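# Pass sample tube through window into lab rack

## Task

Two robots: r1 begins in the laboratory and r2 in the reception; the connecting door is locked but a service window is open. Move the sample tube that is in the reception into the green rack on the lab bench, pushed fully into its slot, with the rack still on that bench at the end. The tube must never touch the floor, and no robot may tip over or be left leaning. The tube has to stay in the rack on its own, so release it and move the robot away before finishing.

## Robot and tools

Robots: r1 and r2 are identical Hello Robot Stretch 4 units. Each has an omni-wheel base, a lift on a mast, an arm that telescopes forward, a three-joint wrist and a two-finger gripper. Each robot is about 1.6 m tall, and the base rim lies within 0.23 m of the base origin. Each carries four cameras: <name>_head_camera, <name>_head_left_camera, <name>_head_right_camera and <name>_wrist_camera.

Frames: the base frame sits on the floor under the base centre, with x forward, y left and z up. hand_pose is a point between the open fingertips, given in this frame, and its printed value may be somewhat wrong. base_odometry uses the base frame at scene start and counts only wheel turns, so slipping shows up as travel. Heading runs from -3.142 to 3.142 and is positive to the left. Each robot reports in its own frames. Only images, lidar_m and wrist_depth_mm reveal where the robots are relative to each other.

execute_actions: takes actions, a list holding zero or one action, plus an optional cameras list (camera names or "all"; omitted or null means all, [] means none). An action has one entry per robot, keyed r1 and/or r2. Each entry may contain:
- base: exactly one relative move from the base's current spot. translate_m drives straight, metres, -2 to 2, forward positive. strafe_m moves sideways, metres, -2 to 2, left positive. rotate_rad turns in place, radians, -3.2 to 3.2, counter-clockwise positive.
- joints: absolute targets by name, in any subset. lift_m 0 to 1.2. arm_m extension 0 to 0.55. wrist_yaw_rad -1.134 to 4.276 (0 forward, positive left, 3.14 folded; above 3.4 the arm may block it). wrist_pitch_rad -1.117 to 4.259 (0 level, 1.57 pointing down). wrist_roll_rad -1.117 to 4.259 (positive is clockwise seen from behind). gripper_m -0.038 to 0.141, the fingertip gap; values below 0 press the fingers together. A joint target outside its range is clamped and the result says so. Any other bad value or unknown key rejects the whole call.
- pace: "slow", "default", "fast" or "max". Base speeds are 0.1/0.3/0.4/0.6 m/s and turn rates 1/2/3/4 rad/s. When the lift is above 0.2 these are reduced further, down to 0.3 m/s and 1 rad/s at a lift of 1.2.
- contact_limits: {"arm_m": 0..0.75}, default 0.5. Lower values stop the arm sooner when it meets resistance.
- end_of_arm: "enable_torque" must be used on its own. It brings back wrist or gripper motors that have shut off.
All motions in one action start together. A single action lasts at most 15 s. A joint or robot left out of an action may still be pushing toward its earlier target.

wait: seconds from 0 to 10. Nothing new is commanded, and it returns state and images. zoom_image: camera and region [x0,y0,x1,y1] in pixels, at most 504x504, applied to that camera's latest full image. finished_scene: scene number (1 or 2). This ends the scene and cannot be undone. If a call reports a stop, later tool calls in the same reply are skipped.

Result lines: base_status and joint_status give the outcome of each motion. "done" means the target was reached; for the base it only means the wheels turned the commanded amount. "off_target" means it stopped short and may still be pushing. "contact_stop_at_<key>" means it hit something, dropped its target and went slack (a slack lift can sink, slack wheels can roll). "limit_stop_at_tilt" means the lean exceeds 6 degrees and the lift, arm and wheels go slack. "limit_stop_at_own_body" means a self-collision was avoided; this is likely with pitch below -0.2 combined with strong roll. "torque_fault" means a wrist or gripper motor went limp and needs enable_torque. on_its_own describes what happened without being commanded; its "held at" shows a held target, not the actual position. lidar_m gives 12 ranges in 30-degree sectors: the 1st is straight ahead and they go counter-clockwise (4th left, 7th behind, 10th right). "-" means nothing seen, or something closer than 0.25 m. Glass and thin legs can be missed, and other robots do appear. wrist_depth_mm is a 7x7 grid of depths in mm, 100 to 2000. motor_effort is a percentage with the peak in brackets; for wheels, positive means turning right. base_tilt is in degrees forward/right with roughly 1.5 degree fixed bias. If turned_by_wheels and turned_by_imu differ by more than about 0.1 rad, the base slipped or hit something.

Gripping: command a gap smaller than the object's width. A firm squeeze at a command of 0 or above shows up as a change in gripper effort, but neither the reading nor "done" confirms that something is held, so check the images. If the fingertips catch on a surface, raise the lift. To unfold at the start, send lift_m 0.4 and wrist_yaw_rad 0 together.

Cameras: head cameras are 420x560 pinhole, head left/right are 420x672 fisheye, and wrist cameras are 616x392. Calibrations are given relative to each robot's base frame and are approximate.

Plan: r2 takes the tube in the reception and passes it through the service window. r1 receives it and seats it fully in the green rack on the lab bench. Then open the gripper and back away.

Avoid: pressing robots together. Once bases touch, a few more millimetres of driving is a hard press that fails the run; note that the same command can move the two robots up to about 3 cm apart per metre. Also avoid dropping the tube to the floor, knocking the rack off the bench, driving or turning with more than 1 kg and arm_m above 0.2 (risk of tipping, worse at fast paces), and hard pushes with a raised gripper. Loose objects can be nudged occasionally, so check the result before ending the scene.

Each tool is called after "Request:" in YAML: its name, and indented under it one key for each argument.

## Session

Request:
execute_actions:
  actions: []

Scene clock: 0.00 s.
r1.base_odometry: x=+0.000 y=+0.000 heading=+0.000 (m, m, rad; r1's odometry frame)
r1.turned_by_wheels: +0.000 (rad since the last result)
r1.turned_by_imu: +0.000 (rad since the last result)
r1.base_tilt: forward=+0.0 right=+0.2 (deg)
r1.lidar_m: 1.12 1.02 1.04 1.28 2.56 1.68 1.05 1.21 1.60 1.23 1.06 1.11
r1.base_status: not commanded
r1.joint_positions: lift_m=+0.134 arm_m=+0.001 wrist_yaw_rad=+3.048 wrist_pitch_rad=-0.018 wrist_roll_rad=-0.002 gripper_m=+0.057
r1.joint_status: not commanded
r1.motor_effort: lift_m=+20 arm_m=+0 wrist_yaw_rad=+1 wrist_pitch_rad=-6 wrist_roll_rad=-1 gripper_m=-2 wheel_0=+0 wheel_1=+0 wheel_2=+0 (%)
r1.hand_pose: x=-0.1071 y=+0.1139 z=+0.3176 quat_wxyz=(+0.047, +0.009, -0.001, +0.999) (m; r1's base frame)
r1.wrist_depth_mm: 117 139 - - - - - / 108 139 1366 - - - - / 114 140 - - - - - / 136 196 - - - - - / - 1618 - - - - - / 1098 1118 200 1060 198 1205 1205 / 750 715 820 - 788 798 809
r2.base_odometry: x=+0.000 y=+0.000 heading=+0.000 (m, m, rad; r2's odometry frame)
r2.turned_by_wheels: +0.000 (rad since the last result)
r2.turned_by_imu: +0.000 (rad since the last result)
r2.base_tilt: forward=-0.6 right=-0.2 (deg)
r2.lidar_m: 1.43 1.37 1.26 0.90 0.85 0.90 0.93 3.18 1.07 0.89 2.01 2.07
r2.base_status: not commanded
r2.joint_positions: lift_m=+0.190 arm_m=+0.002 wrist_yaw_rad=+3.203 wrist_pitch_rad=-0.004 wrist_roll_rad=-0.008 gripper_m=+0.057
r2.joint_status: not commanded
r2.motor_effort: lift_m=+21 arm_m=-1 wrist_yaw_rad=+0 wrist_pitch_rad=-8 wrist_roll_rad=-1 gripper_m=-1 wheel_0=+0 wheel_1=+0 wheel_2=+0 (%)
r2.hand_pose: x=-0.1201 y=+0.0697 z=+0.3697 quat_wxyz=(-0.030, +0.002, -0.004, +1.000) (m; r2's base frame)
r2.wrist_depth_mm: - 132 - 1255 1060 866 732 / - 119 154 1397 1118 891 741 / - 119 152 1576 1160 904 750 / - 135 230 1618 1182 917 768 / 198 - - 1661 1138 946 798 / 213 1308 196 1078 946 904 788 / 211 878 878 - 809 732 707
pictures: r1_head_camera, r1_head_left_camera, r1_head_right_camera, r1_wrist_camera, r2_head_camera, r2_head_left_camera, r2_head_right_camera, r2_wrist_camera
camera_calibration (this result's frames):
r1_wrist_camera: T_world_to_cam=[[0.124214, 0.992159, 0.0138459, -0.114505], [0.0172665, 0.0117905, -0.999781, 0.362514], [-0.992105, 0.124426, -0.0156665, 0.112344], [0, 0, 0, 1]] pos_world=[0.119421, 0.0953545, 0.36578]
r2_wrist_camera: T_world_to_cam=[[0.0127153, 0.99555, -0.0933714, -0.0376515], [0.0684841, -0.0940267, -0.993211, 0.42386], [-0.997571, 0.00623453, -0.0693749, 0.137654], [0, 0, 0, 1]] pos_world=[0.108771, 0.0764799, 0.427017]
Images, in order (width x height): r1_head_camera 420x560, r1_head_left_camera 420x672, r1_head_right_camera 420x672, r1_wrist_camera 616x392, r2_head_camera 420x560, r2_head_left_camera 420x672, r2_head_right_camera 420x672, r2_wrist_camera 616x392.

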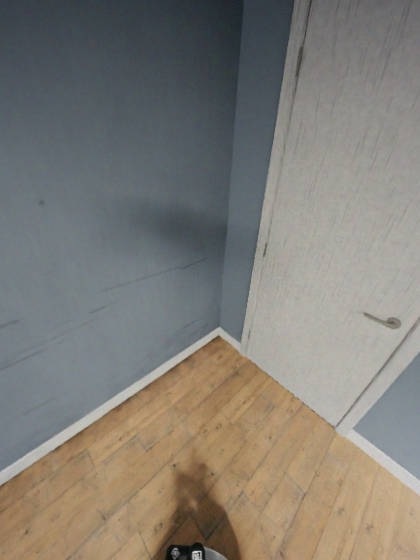

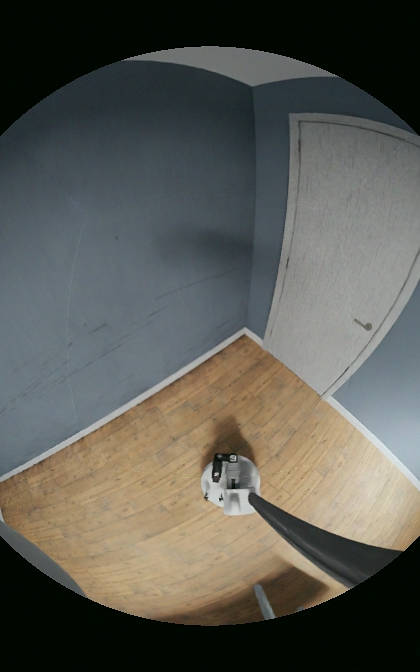

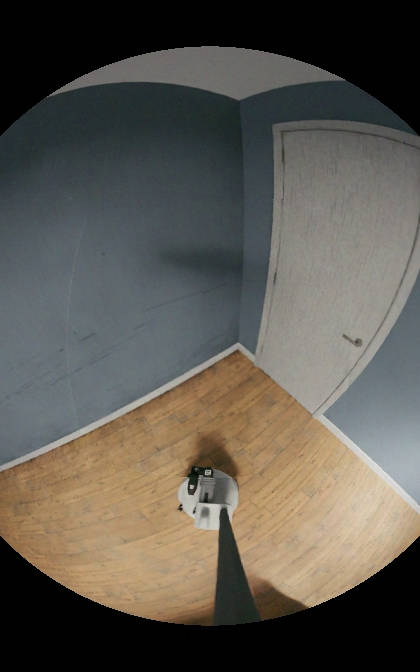

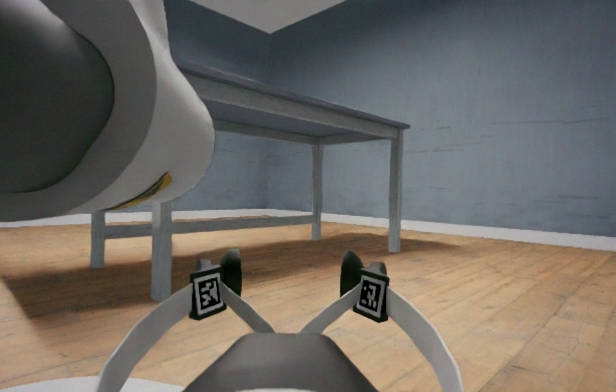

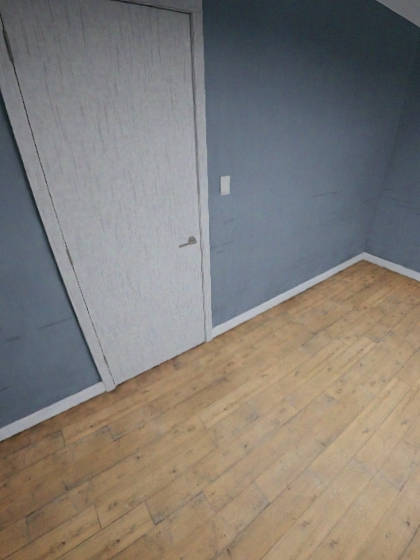

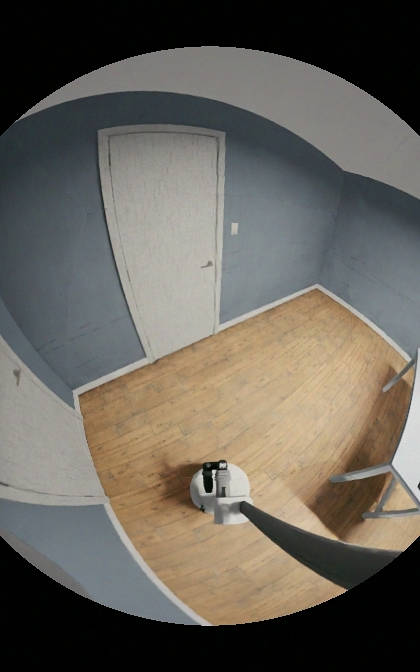

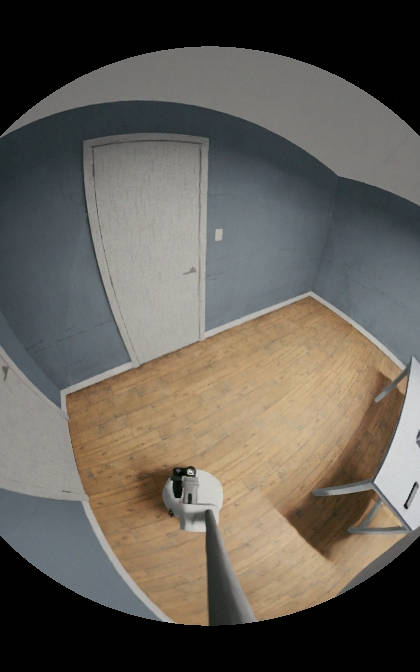

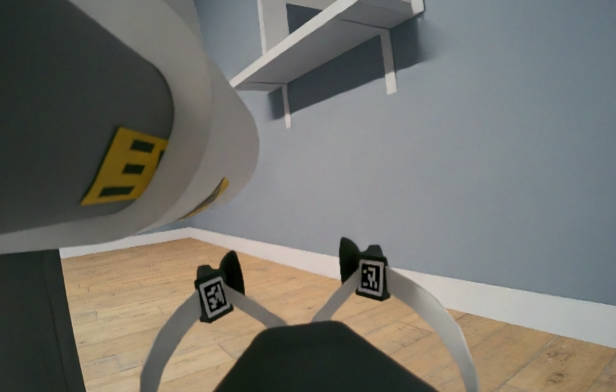

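Request:
execute_actions:
  actions:
    - {"r1":{"base":{"rotate_rad":-2.3},"joints":{"lift_m":0.5,"wrist_yaw_rad":0},"pace":"fast"},"r2":{"base":{"rotate_rad":-1.02},"joints":{"lift_m":0.5,"wrist_yaw_rad":0},"pace":"fast"}}
  cameras: ["r1_head_left_camera"]

Request:
execute_actions:
  actions:
    - {"r1":{"base":{"translate_m":1.0},"joints":{"lift_m":1.0,"wrist_pitch_rad":0.5,"gripper_m":0.07},"pace":"max"},"r2":{"base":{"strafe_m":-0.8},"joints":{"lift_m":0.9,"wrist_pitch_rad":0.5,"gripper_m":0.07},"pace":"max"}}
  cameras: ["r1_head_left_camera","r2_head_camera","r2_wrist_camera"]

Scene clock: 9.83 s.
r1.base_odometry: x=+0.000 y=+0.000 heading=-2.300 (m, m, rad; r1's odometry frame)
r1.turned_by_wheels: -2.300 (rad since the last result)
r1.turned_by_imu: -2.304 (rad since the last result)
r1.base_tilt: forward=+0.1 right=+0.1 (deg)
r1.lidar_m: 2.80 1.30 1.11 1.06 1.21 1.04 1.02 1.15 1.80 3.14 1.18 1.06
r1.base_status: done
r1.joint_positions: lift_m=+0.500 arm_m=+0.001 wrist_yaw_rad=+0.001 wrist_pitch_rad=-0.018 wrist_roll_rad=-0.002 gripper_m=+0.057
r1.joint_status: all done
r1.motor_effort: lift_m=+22(24) arm_m=+0(0) wrist_yaw_rad=-3(8) wrist_pitch_rad=-5(6) wrist_roll_rad=-1(1) gripper_m=-2(1) wheel_0=-1(10) wheel_1=+0(10) wheel_2=-1(10) (%)
r1.hand_pose: x=+0.4605 y=-0.0873 z=+0.6831 quat_wxyz=(+1.000, -0.001, -0.009, +0.000) (m; r1's base frame)
r1.wrist_depth_mm: - 1921 - - - - - / - 1983 - - - - - / 1336 1983 - - - - - / 1430 - - - - - 904 / 1464 1983 - - - - - / 1499 1808 200 - 198 - - / 1397 1430 1618 - 1537 1430 1366
r2.base_odometry: x=+0.000 y=+0.000 heading=-1.020 (m, m, rad; r2's odometry frame)
r2.turned_by_wheels: -1.020 (rad since the last result)
r2.turned_by_imu: -1.004 (rad since the last result)
r2.base_tilt: forward=-0.5 right=-0.1 (deg)
r2.lidar_m: 3.37 1.99 1.45 1.37 1.26 0.89 0.85 0.84 0.94 3.28 1.00 0.90
r2.base_status: done
r2.joint_positions: lift_m=+0.500 arm_m=+0.002 wrist_yaw_rad=+0.000 wrist_pitch_rad=-0.004 wrist_roll_rad=-0.008 gripper_m=+0.057
r2.joint_status: all done
r2.motor_effort: lift_m=+26(28) arm_m=-1(1) wrist_yaw_rad=-1(8) wrist_pitch_rad=-8(8) wrist_roll_rad=+0(0) gripper_m=-1(4) wheel_0=+1(10) wheel_1=+0(12) wheel_2=+2(14) (%)
r2.hand_pose: x=+0.4617 y=-0.0873 z=+0.6790 quat_wxyz=(+1.000, -0.004, -0.002, +0.000) (m; r2's base frame)
r2.wrist_depth_mm: - - - - - - - / - - - - - - - / - - - - - - 707 / - - - - - - - / - - - - - - - / - - 196 1808 1618 1661 1537 / 1661 1464 1499 - 1366 1205 1229
pictures: r1_head_left_camera
Images, in order (width x height): r1_head_left_camera 420x672.

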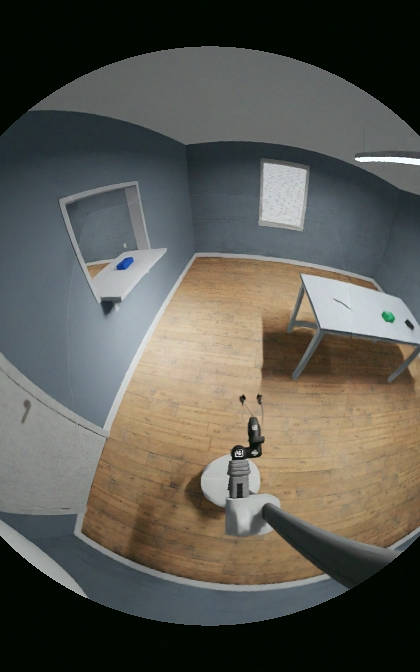

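Scene clock: 13.27 s.
r1.base_odometry: x=-0.666 y=-0.746 heading=-2.300 (m, m, rad; r1's odometry frame)
r1.turned_by_wheels: +0.000 (rad since the last result)
r1.turned_by_imu: -0.001 (rad since the last result)
r1.base_tilt: forward=+0.1 right=+0.1 (deg)
r1.lidar_m: 2.39 0.93 0.75 0.73 1.07 1.68 2.00 2.24 3.34 0.61 0.69 2.69
r1.base_status: done
r1.joint_positions: lift_m=+1.000 arm_m=+0.001 wrist_yaw_rad=+0.000 wrist_pitch_rad=+0.502 wrist_roll_rad=-0.002 gripper_m=+0.070
r1.joint_status: all done
r1.motor_effort: lift_m=+20(24) arm_m=+0(0) wrist_yaw_rad=-2(2) wrist_pitch_rad=-2(4) wrist_roll_rad=-1(1) gripper_m=+0(1) wheel_0=+1(7) wheel_1=+1(9) wheel_2=+1(16) (%)
r1.hand_pose: x=+0.4249 y=-0.0874 z=+1.0394 quat_wxyz=(+0.969, -0.001, +0.248, +0.000) (m; r1's base frame)
r1.wrist_depth_mm: 1229 1661 - - - - - / 1255 1708 - - - - - / 1205 1808 - - - - - / 1281 1808 - - - - - / 1308 1756 1863 1808 1921 1921 1983 / 1336 1537 1430 1537 199 1576 1618 / 1255 1255 1366 - 1336 1336 1366
r2.base_odometry: x=-0.682 y=-0.419 heading=-1.020 (m, m, rad; r2's odometry frame)
r2.turned_by_wheels: +0.000 (rad since the last result)
r2.turned_by_imu: +0.000 (rad since the last result)
r2.base_tilt: forward=-0.8 right=-0.3 (deg)
r2.lidar_m: 0.69 0.73 2.26 2.16 1.24 0.68 0.64 0.69 0.93 2.48 2.61 0.74
r2.base_status: done
r2.joint_positions: lift_m=+0.900 arm_m=+0.002 wrist_yaw_rad=+0.000 wrist_pitch_rad=+0.502 wrist_roll_rad=-0.008 gripper_m=+0.070
r2.joint_status: all done
r2.motor_effort: lift_m=+24(27) arm_m=-1(1) wrist_yaw_rad=+1(1) wrist_pitch_rad=-7(5) wrist_roll_rad=+1(0) gripper_m=-2(3) wheel_0=-2(14) wheel_1=+0(14) wheel_2=+0(1) (%)
r2.hand_pose: x=+0.4261 y=-0.0874 z=+0.9391 quat_wxyz=(+0.969, -0.004, +0.248, +0.001) (m; r2's base frame)
r2.wrist_depth_mm: - - - - - - - / - - 1281 1205 1308 - - / - - 842 820 809 - - / - 691 647 621 634 647 1808 / 1708 621 621 1537 647 1430 1499 / 1397 1308 197 1308 1138 1229 1255 / 1182 1160 831 - 1160 1118 1098
pictures: r1_head_left_camera, r2_head_camera, r2_wrist_camera
camera_calibration (this result's frames):
r2_wrist_camera: T_world_to_cam=[[-0.109524, -0.992916, -0.0460592, -0.00122749], [-0.536671, 0.098074, -0.838073, 1.06617], [0.836654, -0.0670704, -0.543611, 0.380367], [0, 0, 0, 1]] pos_world=[0.253811, -0.0802707, 1.10024]
Images, in order (width x height): r1_head_left_camera 420x672, r2_head_camera 420x560, r2_wrist_camera 616x392.

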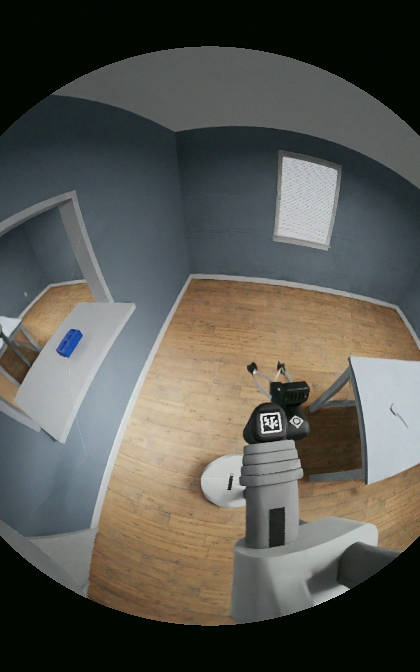

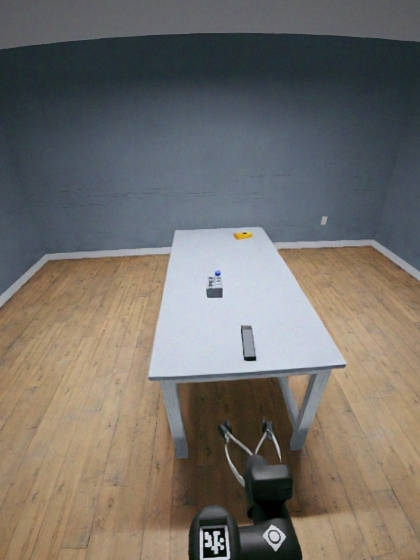

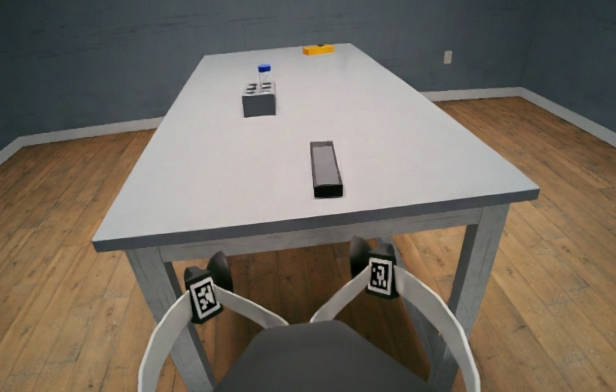

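Request:
execute_actions:
  actions:
    - {"r1":{"base":{"rotate_rad":1.25}},"r2":{"base":{"translate_m":0.38},"joints":{"lift_m":0.84,"arm_m":0.35,"wrist_yaw_rad":0.09},"pace":"fast"}}
  cameras: ["r1_head_camera","r1_wrist_camera","r2_wrist_camera"]

Scene clock: 19.57 s.
r1.base_odometry: x=-0.666 y=-0.746 heading=-1.050 (m, m, rad; r1's odometry frame)
r1.turned_by_wheels: +1.250 (rad since the last result)
r1.turned_by_imu: +1.250 (rad since the last result)
r1.base_tilt: forward=+0.0 right=+0.1 (deg)
r1.lidar_m: 0.74 0.97 1.22 2.00 2.02 2.50 0.61 0.64 0.81 2.70 1.69 0.83
r1.base_status: done
r1.joint_positions: lift_m=+1.000 arm_m=+0.001 wrist_yaw_rad=+0.000 wrist_pitch_rad=+0.502 wrist_roll_rad=-0.002 gripper_m=+0.070
r1.joint_status: not commanded
r1.motor_effort: lift_m=+20(20) arm_m=+0(0) wrist_yaw_rad=+0(1) wrist_pitch_rad=-3(4) wrist_roll_rad=-1(1) gripper_m=-1(0) wheel_0=-1(7) wheel_1=+0(6) wheel_2=+0(5) (%)
r1.hand_pose: x=+0.4249 y=-0.0874 z=+1.0394 quat_wxyz=(+0.969, -0.001, +0.248, +0.000) (m; r1's base frame)
r1.wrist_depth_mm: 647 668 - - - - 842 / 683 715 - 1138 1160 - 904 / 741 759 732 741 750 778 809 / 798 820 603 917 960 1008 1042 / 878 904 931 1042 1042 1138 1182 / 960 976 1042 1098 200 1281 1366 / 1060 1078 1118 - 1308 1366 1366
r2.base_odometry: x=-0.483 y=-0.742 heading=-1.019 (m, m, rad; r2's odometry frame)
r2.turned_by_wheels: +0.000 (rad since the last result)
r2.turned_by_imu: +0.000 (rad since the last result)
r2.base_tilt: forward=-0.6 right=-0.1 (deg)
r2.lidar_m: 0.31 0.36 2.27 2.16 1.77 1.32 1.01 1.07 1.79 2.49 0.49 0.34
r2.base_status: done
r2.joint_positions: lift_m=+0.840 arm_m=+0.349 wrist_yaw_rad=+0.090 wrist_pitch_rad=+0.502 wrist_roll_rad=-0.008 gripper_m=+0.070
r2.joint_status: all done
r2.motor_effort: lift_m=+15(22) arm_m=+4(5) wrist_yaw_rad=-1(5) wrist_pitch_rad=-7(8) wrist_roll_rad=-1(0) gripper_m=-3(3) wheel_0=+4(10) wheel_1=+3(10) wheel_2=-2(15) (%)
r2.hand_pose: x=+0.7799 y=-0.0643 z=+0.8798 quat_wxyz=(+0.968, -0.015, +0.248, +0.045) (m; r2's base frame)
r2.wrist_depth_mm: - - - - - - - / - - 1160 991 946 - - / - - 699 661 647 634 - / - 569 525 399 496 484 477 / 1576 430 410 338 387 394 387 / 353 351 198 314 317 329 319 / 309 297 303 - 296 282 -
pictures: r1_head_camera, r1_wrist_camera, r2_wrist_camera
camera_calibration (this result's frames):
r1_wrist_camera: T_world_to_cam=[[-0.0201127, -0.999419, 0.0275123, -0.11777], [-0.510231, -0.0134044, -0.859933, 1.15399], [0.859802, -0.0313332, -0.509665, 0.389414], [0, 0, 0, 1]] pos_world=[0.251614, -0.0900317, 1.19407]
r2_wrist_camera: T_world_to_cam=[[-0.0195043, -0.998748, -0.0460729, -0.0127709], [-0.543225, 0.0492725, -0.83814, 1.20613], [0.839361, 0.00868059, -0.543506, 0.0563564], [0, 0, 0, 1]] pos_world=[0.607647, -0.0726731, 1.04095]
Images, in order (width x height): r1_head_camera 420x560, r1_wrist_camera 616x392, r2_wrist_camera 616x392.

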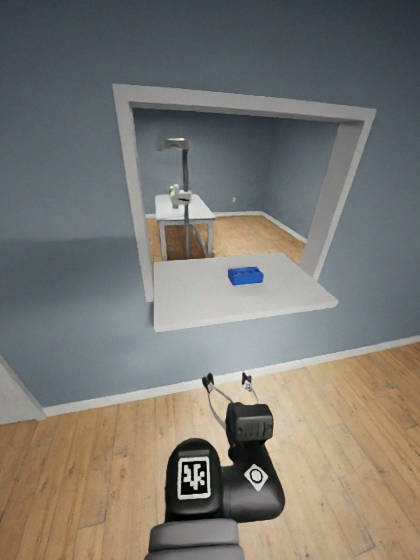

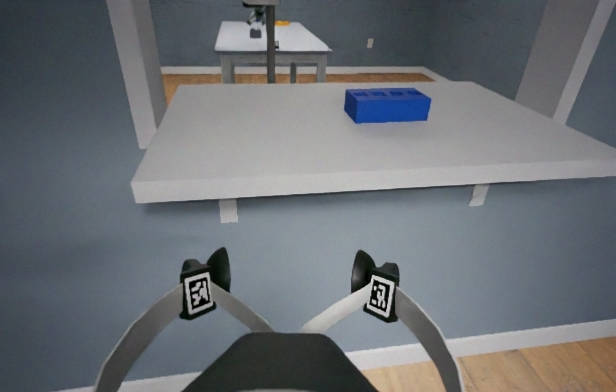

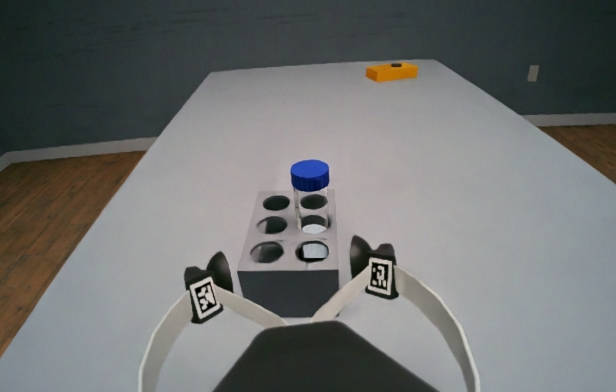

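Request:
execute_actions:
  actions:
    - {"r1":{"base":{"strafe_m":-0.16}},"r2":{"base":{"strafe_m":-0.011},"joints":{"lift_m":0.829,"arm_m":0.465}}}
  cameras: ["r2_wrist_camera"]

Scene clock: 25.83 s.
r1.base_odometry: x=-0.805 y=-0.825 heading=-1.050 (m, m, rad; r1's odometry frame)
r1.turned_by_wheels: +0.000 (rad since the last result)
r1.turned_by_imu: -0.002 (rad since the last result)
r1.base_tilt: forward=+0.1 right=+0.1 (deg)
r1.lidar_m: 0.74 0.76 1.22 2.16 2.17 2.70 0.58 0.62 0.76 2.54 1.73 0.87
r1.base_status: done
r1.joint_positions: lift_m=+1.000 arm_m=+0.001 wrist_yaw_rad=+0.000 wrist_pitch_rad=+0.502 wrist_roll_rad=-0.002 gripper_m=+0.070
r1.joint_status: not commanded
r1.motor_effort: lift_m=+20(20) arm_m=+0(0) wrist_yaw_rad=-1(2) wrist_pitch_rad=-3(5) wrist_roll_rad=-1(1) gripper_m=-1(1) wheel_0=+1(8) wheel_1=-1(9) wheel_2=+0(2) (%)
r1.hand_pose: x=+0.4249 y=-0.0874 z=+1.0394 quat_wxyz=(+0.969, -0.001, +0.248, +0.000) (m; r1's base frame)
r1.wrist_depth_mm: 676 - - - - 891 831 / 723 - 1098 1118 1160 904 917 / 750 715 732 750 750 768 976 / 798 866 904 946 991 1060 1078 / 904 931 976 1060 1078 1160 1229 / 991 1025 1060 1138 199 1336 1430 / 1098 1138 1182 - 1308 1366 1366
r2.base_odometry: x=-0.492 y=-0.748 heading=-1.019 (m, m, rad; r2's odometry frame)
r2.turned_by_wheels: +0.000 (rad since the last result)
r2.turned_by_imu: +0.000 (rad since the last result)
r2.base_tilt: forward=-0.6 right=-0.3 (deg)
r2.lidar_m: 0.31 0.34 2.30 2.18 1.76 1.32 1.02 1.08 1.80 2.49 0.46 0.34
r2.base_status: done
r2.joint_positions: lift_m=+0.829 arm_m=+0.464 wrist_yaw_rad=+0.090 wrist_pitch_rad=+0.502 wrist_roll_rad=-0.008 gripper_m=+0.070
r2.joint_status: all done
r2.motor_effort: lift_m=+14(15) arm_m=+4(5) wrist_yaw_rad=-1(1) wrist_pitch_rad=-7(7) wrist_roll_rad=+1(1) gripper_m=-5(2) wheel_0=+5(11) wheel_1=-3(10) wheel_2=-1(1) (%)
r2.hand_pose: x=+0.8948 y=-0.0643 z=+0.8688 quat_wxyz=(+0.968, -0.015, +0.248, +0.045) (m; r2's base frame)
r2.wrist_depth_mm: - - - - - - - / - - 1008 946 904 - - / - - 668 640 634 609 - / - 517 500 496 480 466 455 / 1464 413 402 234 370 377 370 / 340 340 197 249 303 315 307 / 296 287 253 - 285 271 -
pictures: r2_wrist_camera
camera_calibration (this result's frames):
r2_wrist_camera: T_world_to_cam=[[-0.0196415, -0.998745, -0.0460661, -0.0109532], [-0.543271, 0.0493409, -0.838106, 1.25939], [0.839327, 0.00856474, -0.543559, -0.0459917], [0, 0, 0, 1]] pos_world=[0.722575, -0.0726847, 1.02999]
Images, in order (width x height): r2_wrist_camera 616x392.

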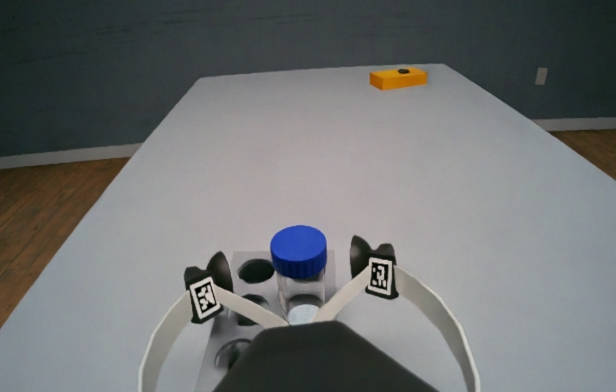

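Request:
execute_actions:
  actions:
    - {"r1":{"base":{"translate_m":0.2}},"r2":{"base":{"strafe_m":-0.006},"joints":{"arm_m":0.476,"gripper_m":0.005}}}
  cameras: []

Request:
execute_actions:
  actions:
    - {"r2":{"joints":{"lift_m":0.92}}}
  cameras: ["r2_wrist_camera","r1_wrist_camera"]

Scene clock: 32.80 s.
r1.base_odometry: x=-0.706 y=-0.999 heading=-1.050 (m, m, rad; r1's odometry frame)
r1.turned_by_wheels: +0.000 (rad since the last result)
r1.turned_by_imu: -0.002 (rad since the last result)
r1.base_tilt: forward=+0.1 right=+0.1 (deg)
r1.lidar_m: 0.56 0.58 1.00 1.94 2.20 2.73 0.77 0.81 2.73 2.53 1.37 0.64
r1.base_status: done
r1.joint_positions: lift_m=+1.000 arm_m=+0.001 wrist_yaw_rad=+0.000 wrist_pitch_rad=+0.502 wrist_roll_rad=-0.002 gripper_m=+0.070
r1.joint_status: not commanded
r1.motor_effort: lift_m=+20(20) arm_m=+0(0) wrist_yaw_rad=+0(2) wrist_pitch_rad=-3(5) wrist_roll_rad=-1(1) gripper_m=+0(1) wheel_0=+0(6) wheel_1=+3(6) wheel_2=-1(9) (%)
r1.hand_pose: x=+0.4249 y=-0.0874 z=+1.0394 quat_wxyz=(+0.969, -0.001, +0.248, +0.000) (m; r1's base frame)
r1.wrist_depth_mm: - - - - - - 647 / - - - - - - 683 / 654 707 732 654 715 768 732 / 530 535 544 554 559 569 580 / 427 445 459 477 492 866 931 / 750 759 788 854 199 976 1042 / 809 831 891 - 1025 1118 1205
r2.base_odometry: x=-0.497 y=-0.751 heading=-1.020 (m, m, rad; r2's odometry frame)
r2.turned_by_wheels: +0.000 (rad since the last result)
r2.turned_by_imu: +0.000 (rad since the last result)
r2.base_tilt: forward=-0.6 right=-0.1 (deg)
r2.lidar_m: 0.30 0.36 2.30 2.18 1.79 1.31 1.02 1.07 1.75 2.48 0.47 0.33
r2.base_status: done
r2.joint_positions: lift_m=+0.829 arm_m=+0.475 wrist_yaw_rad=+0.090 wrist_pitch_rad=+0.502 wrist_roll_rad=-0.008 gripper_m=+0.005
r2.joint_status: all done
r2.motor_effort: lift_m=+15(15) arm_m=+5(5) wrist_yaw_rad=-2(1) wrist_pitch_rad=-8(7) wrist_roll_rad=+1(0) gripper_m=-16(16) wheel_0=-1(11) wheel_1=-3(9) wheel_2=+0(0) (%)
r2.hand_pose: x=+0.9058 y=-0.0643 z=+0.8688 quat_wxyz=(+0.968, -0.015, +0.248, +0.045) (m; r2's base frame)
r2.wrist_depth_mm: - - - - - - - / - - 1008 946 878 - - / - - 661 647 621 615 - / - 521 500 492 480 462 452 / 452 407 404 211 387 377 370 / 342 340 187 209 304 314 307 / 296 286 240 - 285 274 -
pictures: none
No camera images: the call's "cameras" was empty. Leave "cameras" out to get every camera's image.

Scene clock: 34.20 s.
r1.base_odometry: x=-0.706 y=-0.999 heading=-1.050 (m, m, rad; r1's odometry frame)
r1.turned_by_wheels: +0.000 (rad since the last result)
r1.turned_by_imu: +0.000 (rad since the last result)
r1.base_tilt: forward=+0.1 right=+0.1 (deg)
r1.lidar_m: 0.57 0.58 0.99 1.95 2.21 2.73 0.77 0.80 2.73 2.51 1.37 0.64
r1.base_status: not commanded
r1.joint_positions: lift_m=+1.000 arm_m=+0.001 wrist_yaw_rad=+0.000 wrist_pitch_rad=+0.502 wrist_roll_rad=-0.002 gripper_m=+0.070
r1.joint_status: not commanded
r1.motor_effort: lift_m=+20(20) arm_m=+0(0) wrist_yaw_rad=-1(1) wrist_pitch_rad=-3(2) wrist_roll_rad=-1(1) gripper_m=-1(2) wheel_0=+0(0) wheel_1=+2(3) wheel_2=-1(1) (%)
r1.hand_pose: x=+0.4249 y=-0.0874 z=+1.0394 quat_wxyz=(+0.969, -0.001, +0.248, +0.000) (m; r1's base frame)
r1.wrist_depth_mm: - - - - - - 640 / - - - - - - 683 / 654 715 723 654 715 759 732 / 530 535 549 554 559 569 580 / 427 445 452 480 492 878 917 / 732 759 778 854 199 976 1042 / 820 842 891 - 1042 1138 1255
r2.base_odometry: x=-0.497 y=-0.751 heading=-1.020 (m, m, rad; r2's odometry frame)
r2.turned_by_wheels: +0.000 (rad since the last result)
r2.turned_by_imu: +0.000 (rad since the last result)
r2.base_tilt: forward=-0.7 right=-0.1 (deg)
r2.lidar_m: 0.32 0.33 2.30 2.19 1.81 1.29 1.03 1.06 1.81 2.46 0.48 0.32
r2.base_status: not commanded
r2.joint_positions: lift_m=+0.920 arm_m=+0.475 wrist_yaw_rad=+0.090 wrist_pitch_rad=+0.502 wrist_roll_rad=-0.008 gripper_m=+0.005
r2.joint_status: all done
r2.motor_effort: lift_m=+26(27) arm_m=+4(5) wrist_yaw_rad=-2(0) wrist_pitch_rad=-8(8) wrist_roll_rad=+1(0) gripper_m=-16(15) wheel_0=-1(1) wheel_1=-3(3) wheel_2=+0(0) (%)
r2.hand_pose: x=+0.9058 y=-0.0643 z=+0.9589 quat_wxyz=(+0.968, -0.015, +0.248, +0.045) (m; r2's base frame)
r2.wrist_depth_mm: - - - - - - - / - - - - - - - / - - 891 854 831 891 - / - - 668 654 634 627 1863 / 1708 564 539 211 521 508 488 / 1430 459 186 209 407 421 415 / 402 384 382 - 382 366 364
pictures: r1_wrist_camera, r2_wrist_camera
camera_calibration (this result's frames):
r1_wrist_camera: T_world_to_cam=[[-0.0201122, -0.999419, 0.0275126, -0.117771], [-0.510231, -0.0134049, -0.859933, 1.15399], [0.859802, -0.0313329, -0.509665, 0.389414], [0, 0, 0, 1]] pos_world=[0.251614, -0.0900317, 1.19407]
r2_wrist_camera: T_world_to_cam=[[-0.0196781, -0.998745, -0.046047, -0.00658458], [-0.543415, 0.0493432, -0.838013, 1.34086], [0.839234, 0.00853215, -0.543704, -0.00606169], [0, 0, 0, 1]] pos_world=[0.733601, -0.0726869, 1.12006]
Images, in order (width x height): r1_wrist_camera 616x392, r2_wrist_camera 616x392.

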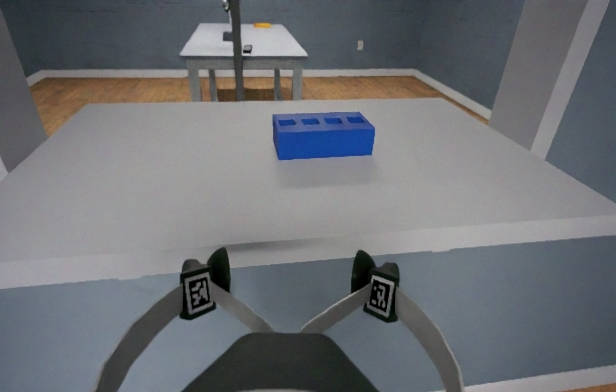

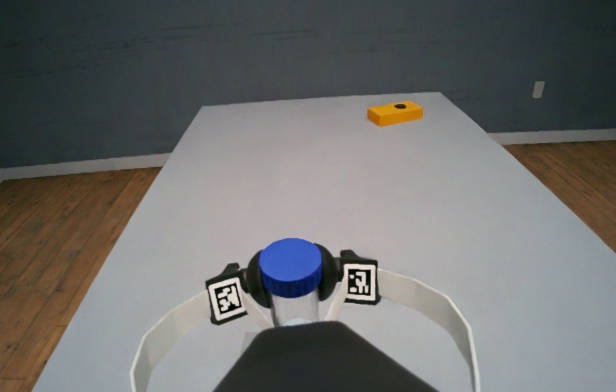

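Request:
execute_actions:
  actions:
    - {"r2":{"base":{"rotate_rad":-2.98},"joints":{"lift_m":1.07,"arm_m":0.2}},"r1":{"joints":{"arm_m":0.15,"lift_m":1.03}}}
  cameras: []

Request:
execute_actions:
  actions:
    - {"r2":{"base":{"translate_m":0.48},"pace":"fast"}}
  cameras: ["r2_wrist_camera","r1_wrist_camera","r2_head_camera"]

Scene clock: 42.43 s.
r1.base_odometry: x=-0.706 y=-0.999 heading=-1.050 (m, m, rad; r1's odometry frame)
r1.turned_by_wheels: +0.000 (rad since the last result)
r1.turned_by_imu: -0.002 (rad since the last result)
r1.base_tilt: forward=+0.1 right=+0.1 (deg)
r1.lidar_m: 0.56 0.59 1.00 1.94 2.20 2.71 0.77 0.80 2.74 2.52 1.41 0.65
r1.base_status: not commanded
r1.joint_positions: lift_m=+1.030 arm_m=+0.148 wrist_yaw_rad=+0.000 wrist_pitch_rad=+0.502 wrist_roll_rad=-0.002 gripper_m=+0.070
r1.joint_status: all done
r1.motor_effort: lift_m=+22(25) arm_m=+9(10) wrist_yaw_rad=-1(1) wrist_pitch_rad=-3(4) wrist_roll_rad=-1(1) gripper_m=-2(0) wheel_0=+0(0) wheel_1=+2(2) wheel_2=-1(2) (%)
r1.hand_pose: x=+0.5723 y=-0.0874 z=+1.0693 quat_wxyz=(+0.969, -0.001, +0.248, +0.000) (m; r1's base frame)
r1.wrist_depth_mm: - - - - - - - / - - - - - - 615 / - 778 809 809 842 - 615 / 585 597 597 544 569 634 621 / 469 473 477 480 492 496 500 / 394 394 373 402 199 415 415 / 340 332 351 - 379 831 917
r2.base_odometry: x=-0.497 y=-0.751 heading=+2.285 (m, m, rad; r2's odometry frame)
r2.turned_by_wheels: -2.979 (rad since the last result)
r2.turned_by_imu: -2.934 (rad since the last result)
r2.base_tilt: forward=-0.6 right=-0.1 (deg)
r2.lidar_m: 1.01 1.17 2.23 2.50 0.42 0.32 0.32 0.37 2.16 2.17 1.55 1.03
r2.base_status: done
r2.joint_positions: lift_m=+1.070 arm_m=+0.201 wrist_yaw_rad=+0.090 wrist_pitch_rad=+0.502 wrist_roll_rad=-0.008 gripper_m=+0.005
r2.joint_status: all done
r2.motor_effort: lift_m=+24(28) arm_m=-5(6) wrist_yaw_rad=+0(5) wrist_pitch_rad=-8(8) wrist_roll_rad=-1(1) gripper_m=-15(16) wheel_0=+4(9) wheel_1=+3(11) wheel_2=+6(11) (%)
r2.hand_pose: x=+0.6314 y=-0.0644 z=+1.1089 quat_wxyz=(+0.968, -0.015, +0.248, +0.045) (m; r2's base frame)
r2.wrist_depth_mm: 820 - - - - 732 691 / 878 1008 - - - 768 723 / 976 931 904 878 854 820 788 / 1098 788 750 732 707 699 866 / 1255 1182 1098 211 1008 976 960 / 1430 1336 187 209 1160 1078 1078 / 1464 1366 1336 - 1255 1205 1160
pictures: none
No camera images: the call's "cameras" was empty. Leave "cameras" out to get every camera's image.

Scene clock: 45.33 s.
r1.base_odometry: x=-0.706 y=-0.999 heading=-1.050 (m, m, rad; r1's odometry frame)
r1.turned_by_wheels: +0.000 (rad since the last result)
r1.turned_by_imu: -0.001 (rad since the last result)
r1.base_tilt: forward=+0.1 right=+0.1 (deg)
r1.lidar_m: 0.57 0.58 0.99 1.95 2.22 2.71 0.77 0.78 2.74 2.52 1.40 0.67
r1.base_status: not commanded
r1.joint_positions: lift_m=+1.030 arm_m=+0.148 wrist_yaw_rad=+0.000 wrist_pitch_rad=+0.502 wrist_roll_rad=-0.002 gripper_m=+0.070
r1.joint_status: not commanded
r1.motor_effort: lift_m=+22(22) arm_m=+9(9) wrist_yaw_rad=-1(0) wrist_pitch_rad=-5(2) wrist_roll_rad=-1(1) gripper_m=-2(0) wheel_0=+0(0) wheel_1=+2(3) wheel_2=-1(1) (%)
r1.hand_pose: x=+0.5723 y=-0.0874 z=+1.0693 quat_wxyz=(+0.969, -0.001, +0.248, +0.000) (m; r1's base frame)
r1.wrist_depth_mm: - - - - - - - / - - - - - - 609 / - 798 798 809 842 - 615 / 580 591 597 544 574 627 609 / 466 477 477 488 492 500 500 / 392 394 375 402 200 410 415 / 340 332 351 - 379 831 931
r2.base_odometry: x=-0.811 y=-0.389 heading=+2.285 (m, m, rad; r2's odometry frame)
r2.turned_by_wheels: +0.000 (rad since the last result)
r2.turned_by_imu: +0.000 (rad since the last result)
r2.base_tilt: forward=-0.4 right=-0.1 (deg)
r2.lidar_m: 0.54 0.64 1.40 2.42 2.69 0.82 0.80 2.84 2.28 1.86 0.97 0.56
r2.base_status: done
r2.joint_positions: lift_m=+1.070 arm_m=+0.201 wrist_yaw_rad=+0.090 wrist_pitch_rad=+0.502 wrist_roll_rad=-0.008 gripper_m=+0.005
r2.joint_status: not commanded
r2.motor_effort: lift_m=+25(25) arm_m=-4(5) wrist_yaw_rad=+0(1) wrist_pitch_rad=-8(8) wrist_roll_rad=+1(0) gripper_m=-16(17) wheel_0=+2(10) wheel_1=+4(9) wheel_2=-3(13) (%)
r2.hand_pose: x=+0.6314 y=-0.0643 z=+1.1089 quat_wxyz=(+0.968, -0.015, +0.248, +0.045) (m; r2's base frame)
r2.wrist_depth_mm: - - - - - - - / - - - - - - - / - - - - - - - / 640 699 683 668 647 634 - / 559 559 504 211 525 517 500 / 466 459 188 210 410 427 418 / 399 389 394 - 387 370 368
pictures: r1_wrist_camera, r2_head_camera, r2_wrist_camera
camera_calibration (this result's frames):
r1_wrist_camera: T_world_to_cam=[[-0.0202089, -0.999417, 0.0275119, -0.115596], [-0.510202, -0.013356, -0.859951, 1.25485], [0.859817, -0.0314153, -0.509635, 0.27788], [0, 0, 0, 1]] pos_world=[0.398968, -0.0900393, 1.22391]
r2_wrist_camera: T_world_to_cam=[[-0.0197756, -0.998744, -0.0460369, -0.00505083], [-0.543466, 0.0493873, -0.837977, 1.31747], [0.839198, 0.00844799, -0.54376, 0.305912], [0, 0, 0, 1]] pos_world=[0.459179, -0.072695, 1.27012]
Images, in order (width x height): r1_wrist_camera 616x392, r2_head_camera 420x560, r2_wrist_camera 616x392.

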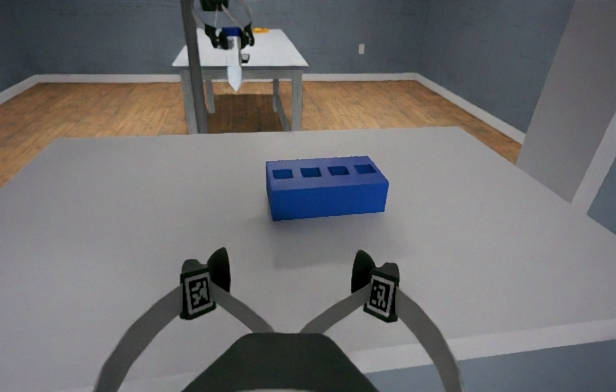

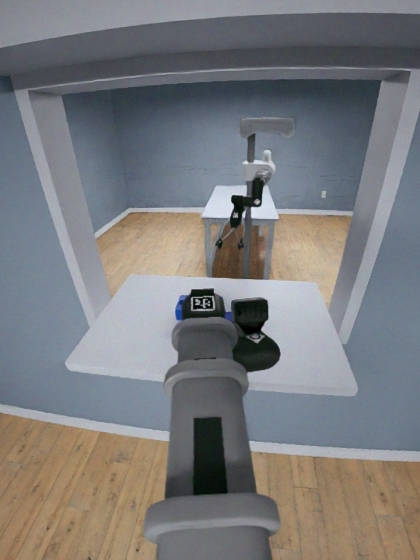

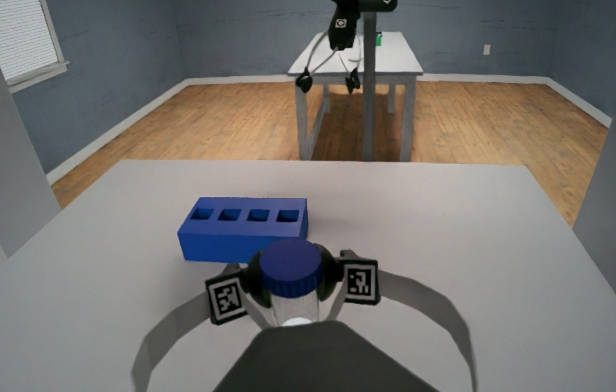

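Request:
execute_actions:
  actions:
    - {"r2":{"base":{"strafe_m":0.008},"joints":{"lift_m":1.03,"arm_m":0.465}}}
  cameras: ["r2_wrist_camera","r1_wrist_camera","r1_head_camera"]

Request:
zoom_image:
  camera: "r1_head_camera"
  region: [180,240,270,330]

Scene clock: 52.93 s.
r1.base_odometry: x=-0.706 y=-0.999 heading=-1.050 (m, m, rad; r1's odometry frame)
r1.turned_by_wheels: +0.000 (rad since the last result)
r1.turned_by_imu: -0.002 (rad since the last result)
r1.base_tilt: forward=+0.0 right=+0.1 (deg)
r1.lidar_m: 0.56 0.58 0.99 1.92 2.20 2.74 0.78 0.81 2.75 2.51 1.39 0.66
r1.base_status: not commanded
r1.joint_positions: lift_m=+1.030 arm_m=+0.148 wrist_yaw_rad=+0.000 wrist_pitch_rad=+0.502 wrist_roll_rad=-0.002 gripper_m=+0.070
r1.joint_status: not commanded
r1.motor_effort: lift_m=+22(22) arm_m=+9(9) wrist_yaw_rad=+0(0) wrist_pitch_rad=-1(3) wrist_roll_rad=-1(1) gripper_m=-1(0) wheel_0=+0(0) wheel_1=+3(2) wheel_2=-1(1) (%)
r1.hand_pose: x=+0.5723 y=-0.0874 z=+1.0693 quat_wxyz=(+0.969, -0.001, +0.248, +0.000) (m; r1's base frame)
r1.wrist_depth_mm: - - 1255 - - - - / - - - - - - 609 / - 778 809 768 831 - 627 / 580 591 597 544 574 634 609 / 466 473 480 484 492 496 504 / 392 394 375 404 200 413 415 / 340 330 353 - 379 831 931
r2.base_odometry: x=-0.817 y=-0.394 heading=+2.285 (m, m, rad; r2's odometry frame)
r2.turned_by_wheels: +0.000 (rad since the last result)
r2.turned_by_imu: +0.000 (rad since the last result)
r2.base_tilt: forward=-0.4 right=-0.1 (deg)
r2.lidar_m: 0.52 0.65 1.38 2.40 2.70 0.78 0.80 2.85 2.30 1.89 0.96 0.56
r2.base_status: done
r2.joint_positions: lift_m=+1.030 arm_m=+0.464 wrist_yaw_rad=+0.090 wrist_pitch_rad=+0.502 wrist_roll_rad=-0.008 gripper_m=+0.005
r2.joint_status: all done
r2.motor_effort: lift_m=+15(23) arm_m=+5(5) wrist_yaw_rad=-2(1) wrist_pitch_rad=-8(8) wrist_roll_rad=+1(1) gripper_m=-18(14) wheel_0=+0(9) wheel_1=+0(12) wheel_2=+0(2) (%)
r2.hand_pose: x=+0.8948 y=-0.0643 z=+1.0697 quat_wxyz=(+0.968, -0.015, +0.248, +0.045) (m; r2's base frame)
r2.wrist_depth_mm: - - - - 1008 - - / - - - - 1808 - - / - - - - - - - / - - - - - - - / 504 492 488 210 466 452 445 / 410 407 187 210 364 375 373 / 357 290 306 - 343 329 327
pictures: r1_head_camera, r1_wrist_camera, r2_wrist_camera
camera_calibration (this result's frames):
r1_wrist_camera: T_world_to_cam=[[-0.0202089, -0.999417, 0.0275118, -0.115596], [-0.510202, -0.013356, -0.859951, 1.25485], [0.859817, -0.0314152, -0.509635, 0.27788], [0, 0, 0, 1]] pos_world=[0.398968, -0.0900393, 1.22391]
r2_wrist_camera: T_world_to_cam=[[-0.0196438, -0.998747, -0.046034, -0.00173249], [-0.543495, 0.0493129, -0.837963, 1.4278], [0.839183, 0.00855849, -0.543782, 0.0635954], [0, 0, 0, 1]] pos_world=[0.722597, -0.0726833, 1.23094]
Images, in order (width x height): r1_head_camera 420x560, r1_wrist_camera 616x392, r2_wrist_camera 616x392.

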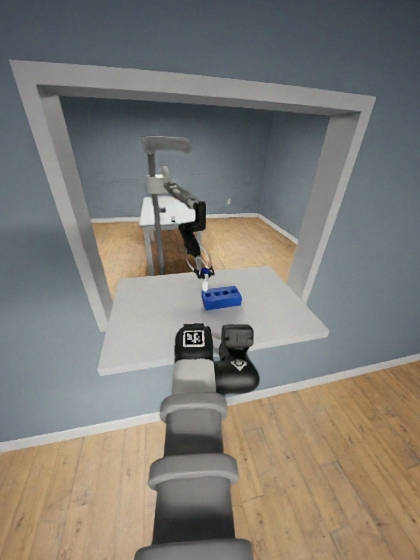

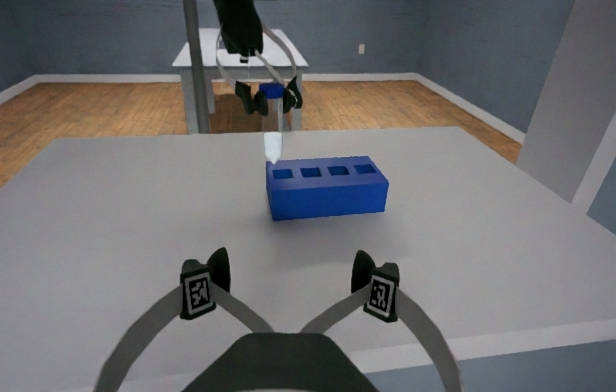

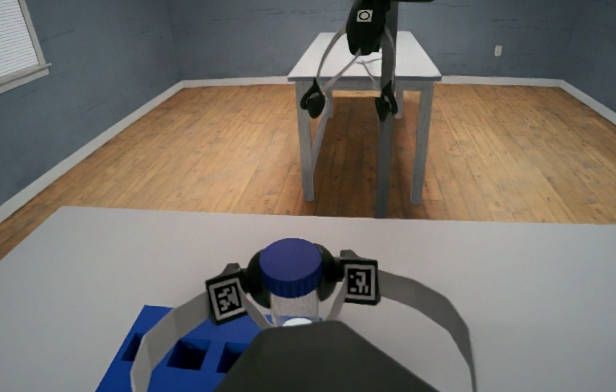

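Region (180, 240, 270, 330) of r1_head_camera's 420x560 image, scaled by 5.600, with more detail than that image has.

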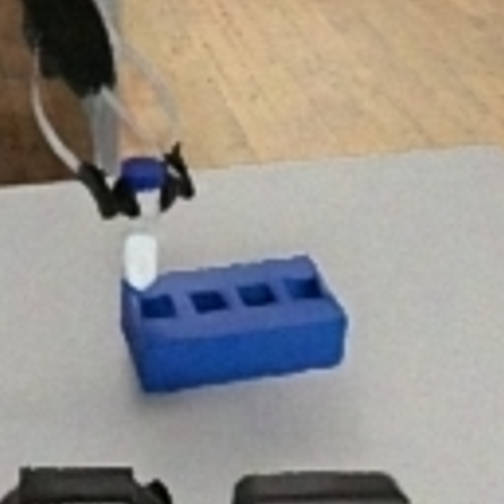

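Request:
execute_actions:
  actions:
    - {"r2":{"base":{"strafe_m":0.01},"joints":{"arm_m":0.476}},"r1":{"base":{"strafe_m":0.012}}}
  cameras: []

Request:
execute_actions:
  actions:
    - {"r2":{"joints":{"lift_m":1.005},"pace":"slow"}}
  cameras: ["r2_wrist_camera","r1_wrist_camera"]

Request:
zoom_image:
  camera: "r1_wrist_camera"
  region: [220,80,380,240]

Scene clock: 61.00 s.
r1.base_odometry: x=-0.695 y=-0.993 heading=-1.050 (m, m, rad; r1's odometry frame)
r1.turned_by_wheels: +0.000 (rad since the last result)
r1.turned_by_imu: -0.001 (rad since the last result)
r1.base_tilt: forward=+0.1 right=+0.1 (deg)
r1.lidar_m: 0.56 0.56 0.98 1.94 2.19 2.72 0.78 0.80 2.75 2.54 1.39 0.64
r1.base_status: done
r1.joint_positions: lift_m=+1.030 arm_m=+0.148 wrist_yaw_rad=+0.000 wrist_pitch_rad=+0.502 wrist_roll_rad=-0.002 gripper_m=+0.070
r1.joint_status: not commanded
r1.motor_effort: lift_m=+22(22) arm_m=+9(9) wrist_yaw_rad=+0(0) wrist_pitch_rad=-3(5) wrist_roll_rad=-1(1) gripper_m=-2(0) wheel_0=-2(8) wheel_1=+3(7) wheel_2=+0(0) (%)
r1.hand_pose: x=+0.5723 y=-0.0874 z=+1.0693 quat_wxyz=(+0.969, -0.001, +0.248, +0.000) (m; r1's base frame)
r1.wrist_depth_mm: - - - - - - - / - - - - - - 634 / - 788 798 768 842 - 640 / 580 591 603 549 564 627 609 / 469 469 477 484 492 496 504 / 397 394 373 402 199 413 418 / 340 332 351 - 375 410 917
r2.base_odometry: x=-0.825 y=-0.400 heading=+2.285 (m, m, rad; r2's odometry frame)
r2.turned_by_wheels: +0.000 (rad since the last result)
r2.turned_by_imu: +0.000 (rad since the last result)
r2.base_tilt: forward=-0.5 right=-0.1 (deg)
r2.lidar_m: 0.55 0.66 1.36 2.40 2.69 0.82 0.81 2.84 2.31 1.88 0.98 0.56
r2.base_status: done
r2.joint_positions: lift_m=+1.030 arm_m=+0.475 wrist_yaw_rad=+0.090 wrist_pitch_rad=+0.502 wrist_roll_rad=-0.008 gripper_m=+0.005
r2.joint_status: all done
r2.motor_effort: lift_m=+15(15) arm_m=+4(5) wrist_yaw_rad=-1(1) wrist_pitch_rad=-8(8) wrist_roll_rad=+2(0) gripper_m=-15(15) wheel_0=-3(10) wheel_1=+5(8) wheel_2=+0(2) (%)
r2.hand_pose: x=+0.9058 y=-0.0643 z=+1.0697 quat_wxyz=(+0.968, -0.015, +0.248, +0.045) (m; r2's base frame)
r2.wrist_depth_mm: - - - - - - - / - - - - 1756 - - / - - - - - - - / - - - - - - - / 504 500 484 211 469 455 449 / 413 407 186 211 364 379 373 / 355 297 304 - 342 329 329
pictures: none
No camera images: the call's "cameras" was empty. Leave "cameras" out to get every camera's image.

Scene clock: 62.00 s.
r1.base_odometry: x=-0.695 y=-0.993 heading=-1.050 (m, m, rad; r1's odometry frame)
r1.turned_by_wheels: +0.000 (rad since the last result)
r1.turned_by_imu: +0.000 (rad since the last result)
r1.base_tilt: forward=+0.0 right=+0.1 (deg)
r1.lidar_m: 0.58 0.57 0.99 1.95 2.20 2.70 0.79 0.80 2.75 2.53 1.38 0.64
r1.base_status: not commanded
r1.joint_positions: lift_m=+1.030 arm_m=+0.148 wrist_yaw_rad=+0.000 wrist_pitch_rad=+0.502 wrist_roll_rad=-0.002 gripper_m=+0.070
r1.joint_status: not commanded
r1.motor_effort: lift_m=+22(22) arm_m=+9(9) wrist_yaw_rad=-1(0) wrist_pitch_rad=-5(3) wrist_roll_rad=-1(1) gripper_m=-1(2) wheel_0=-2(2) wheel_1=+3(3) wheel_2=+0(0) (%)
r1.hand_pose: x=+0.5723 y=-0.0874 z=+1.0693 quat_wxyz=(+0.969, -0.001, +0.248, +0.000) (m; r1's base frame)
r1.wrist_depth_mm: - - 1308 - - - - / - - - - - - 621 / - 788 798 759 831 - 634 / 580 591 603 549 569 634 615 / 473 473 477 484 496 500 504 / 394 394 373 404 200 413 415 / 338 330 353 - 377 410 917
r2.base_odometry: x=-0.825 y=-0.400 heading=+2.285 (m, m, rad; r2's odometry frame)
r2.turned_by_wheels: +0.000 (rad since the last result)
r2.turned_by_imu: +0.000 (rad since the last result)
r2.base_tilt: forward=-0.7 right=+0.0 (deg)
r2.lidar_m: 0.55 0.65 1.39 2.40 2.67 0.81 0.81 2.82 2.31 1.84 0.98 0.53
r2.base_status: not commanded
r2.joint_positions: lift_m=+1.005 arm_m=+0.475 wrist_yaw_rad=+0.090 wrist_pitch_rad=+0.502 wrist_roll_rad=-0.008 gripper_m=+0.005
r2.joint_status: all done
r2.motor_effort: lift_m=+14(14) arm_m=+5(4) wrist_yaw_rad=+0(0) wrist_pitch_rad=-8(8) wrist_roll_rad=+0(0) gripper_m=-15(16) wheel_0=-3(3) wheel_1=+4(4) wheel_2=+0(0) (%)
r2.hand_pose: x=+0.9058 y=-0.0643 z=+1.0448 quat_wxyz=(+0.968, -0.015, +0.248, +0.045) (m; r2's base frame)
r2.wrist_depth_mm: - - - - - - - / - - - - 1708 - - / - - - - - - - / - - - - - - - / 462 455 449 211 433 421 410 / 377 364 187 211 338 347 342 / 329 263 274 - 315 304 300
pictures: r1_wrist_camera, r2_wrist_camera
camera_calibration (this result's frames):
r1_wrist_camera: T_world_to_cam=[[-0.0202091, -0.999417, 0.0275118, -0.115596], [-0.510202, -0.0133558, -0.859951, 1.25485], [0.859817, -0.0314154, -0.509635, 0.27788], [0, 0, 0, 1]] pos_world=[0.398968, -0.0900393, 1.22391]
r2_wrist_camera: T_world_to_cam=[[-0.0196656, -0.998746, -0.0460328, -0.00265231], [-0.543504, 0.0493236, -0.837957, 1.41287], [0.839176, 0.00854011, -0.543792, 0.0408055], [0, 0, 0, 1]] pos_world=[0.733602, -0.0726851, 1.20599]
Images, in order (width x height): r1_wrist_camera 616x392, r2_wrist_camera 616x392.

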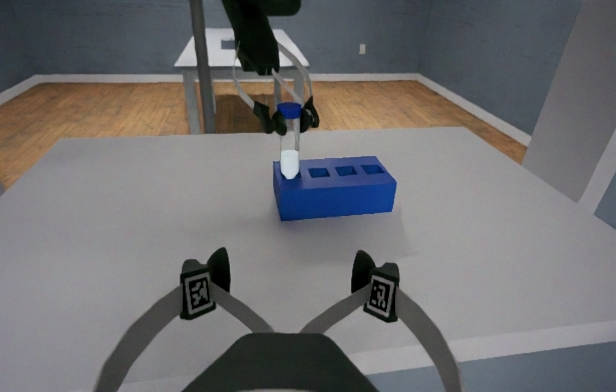

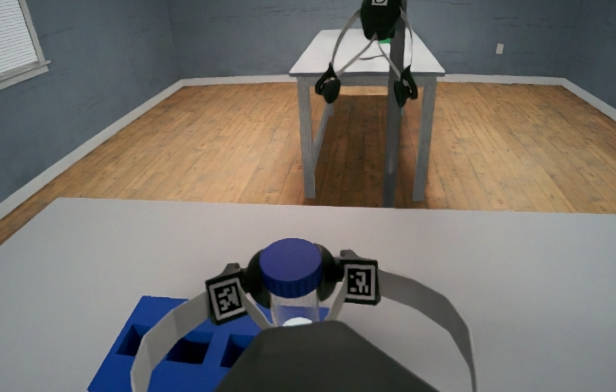

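Region (220, 80, 380, 240) of r1_wrist_camera's 616x392 image, scaled by 3.150.

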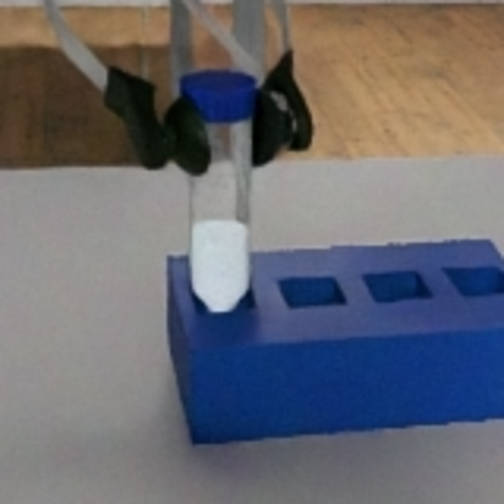

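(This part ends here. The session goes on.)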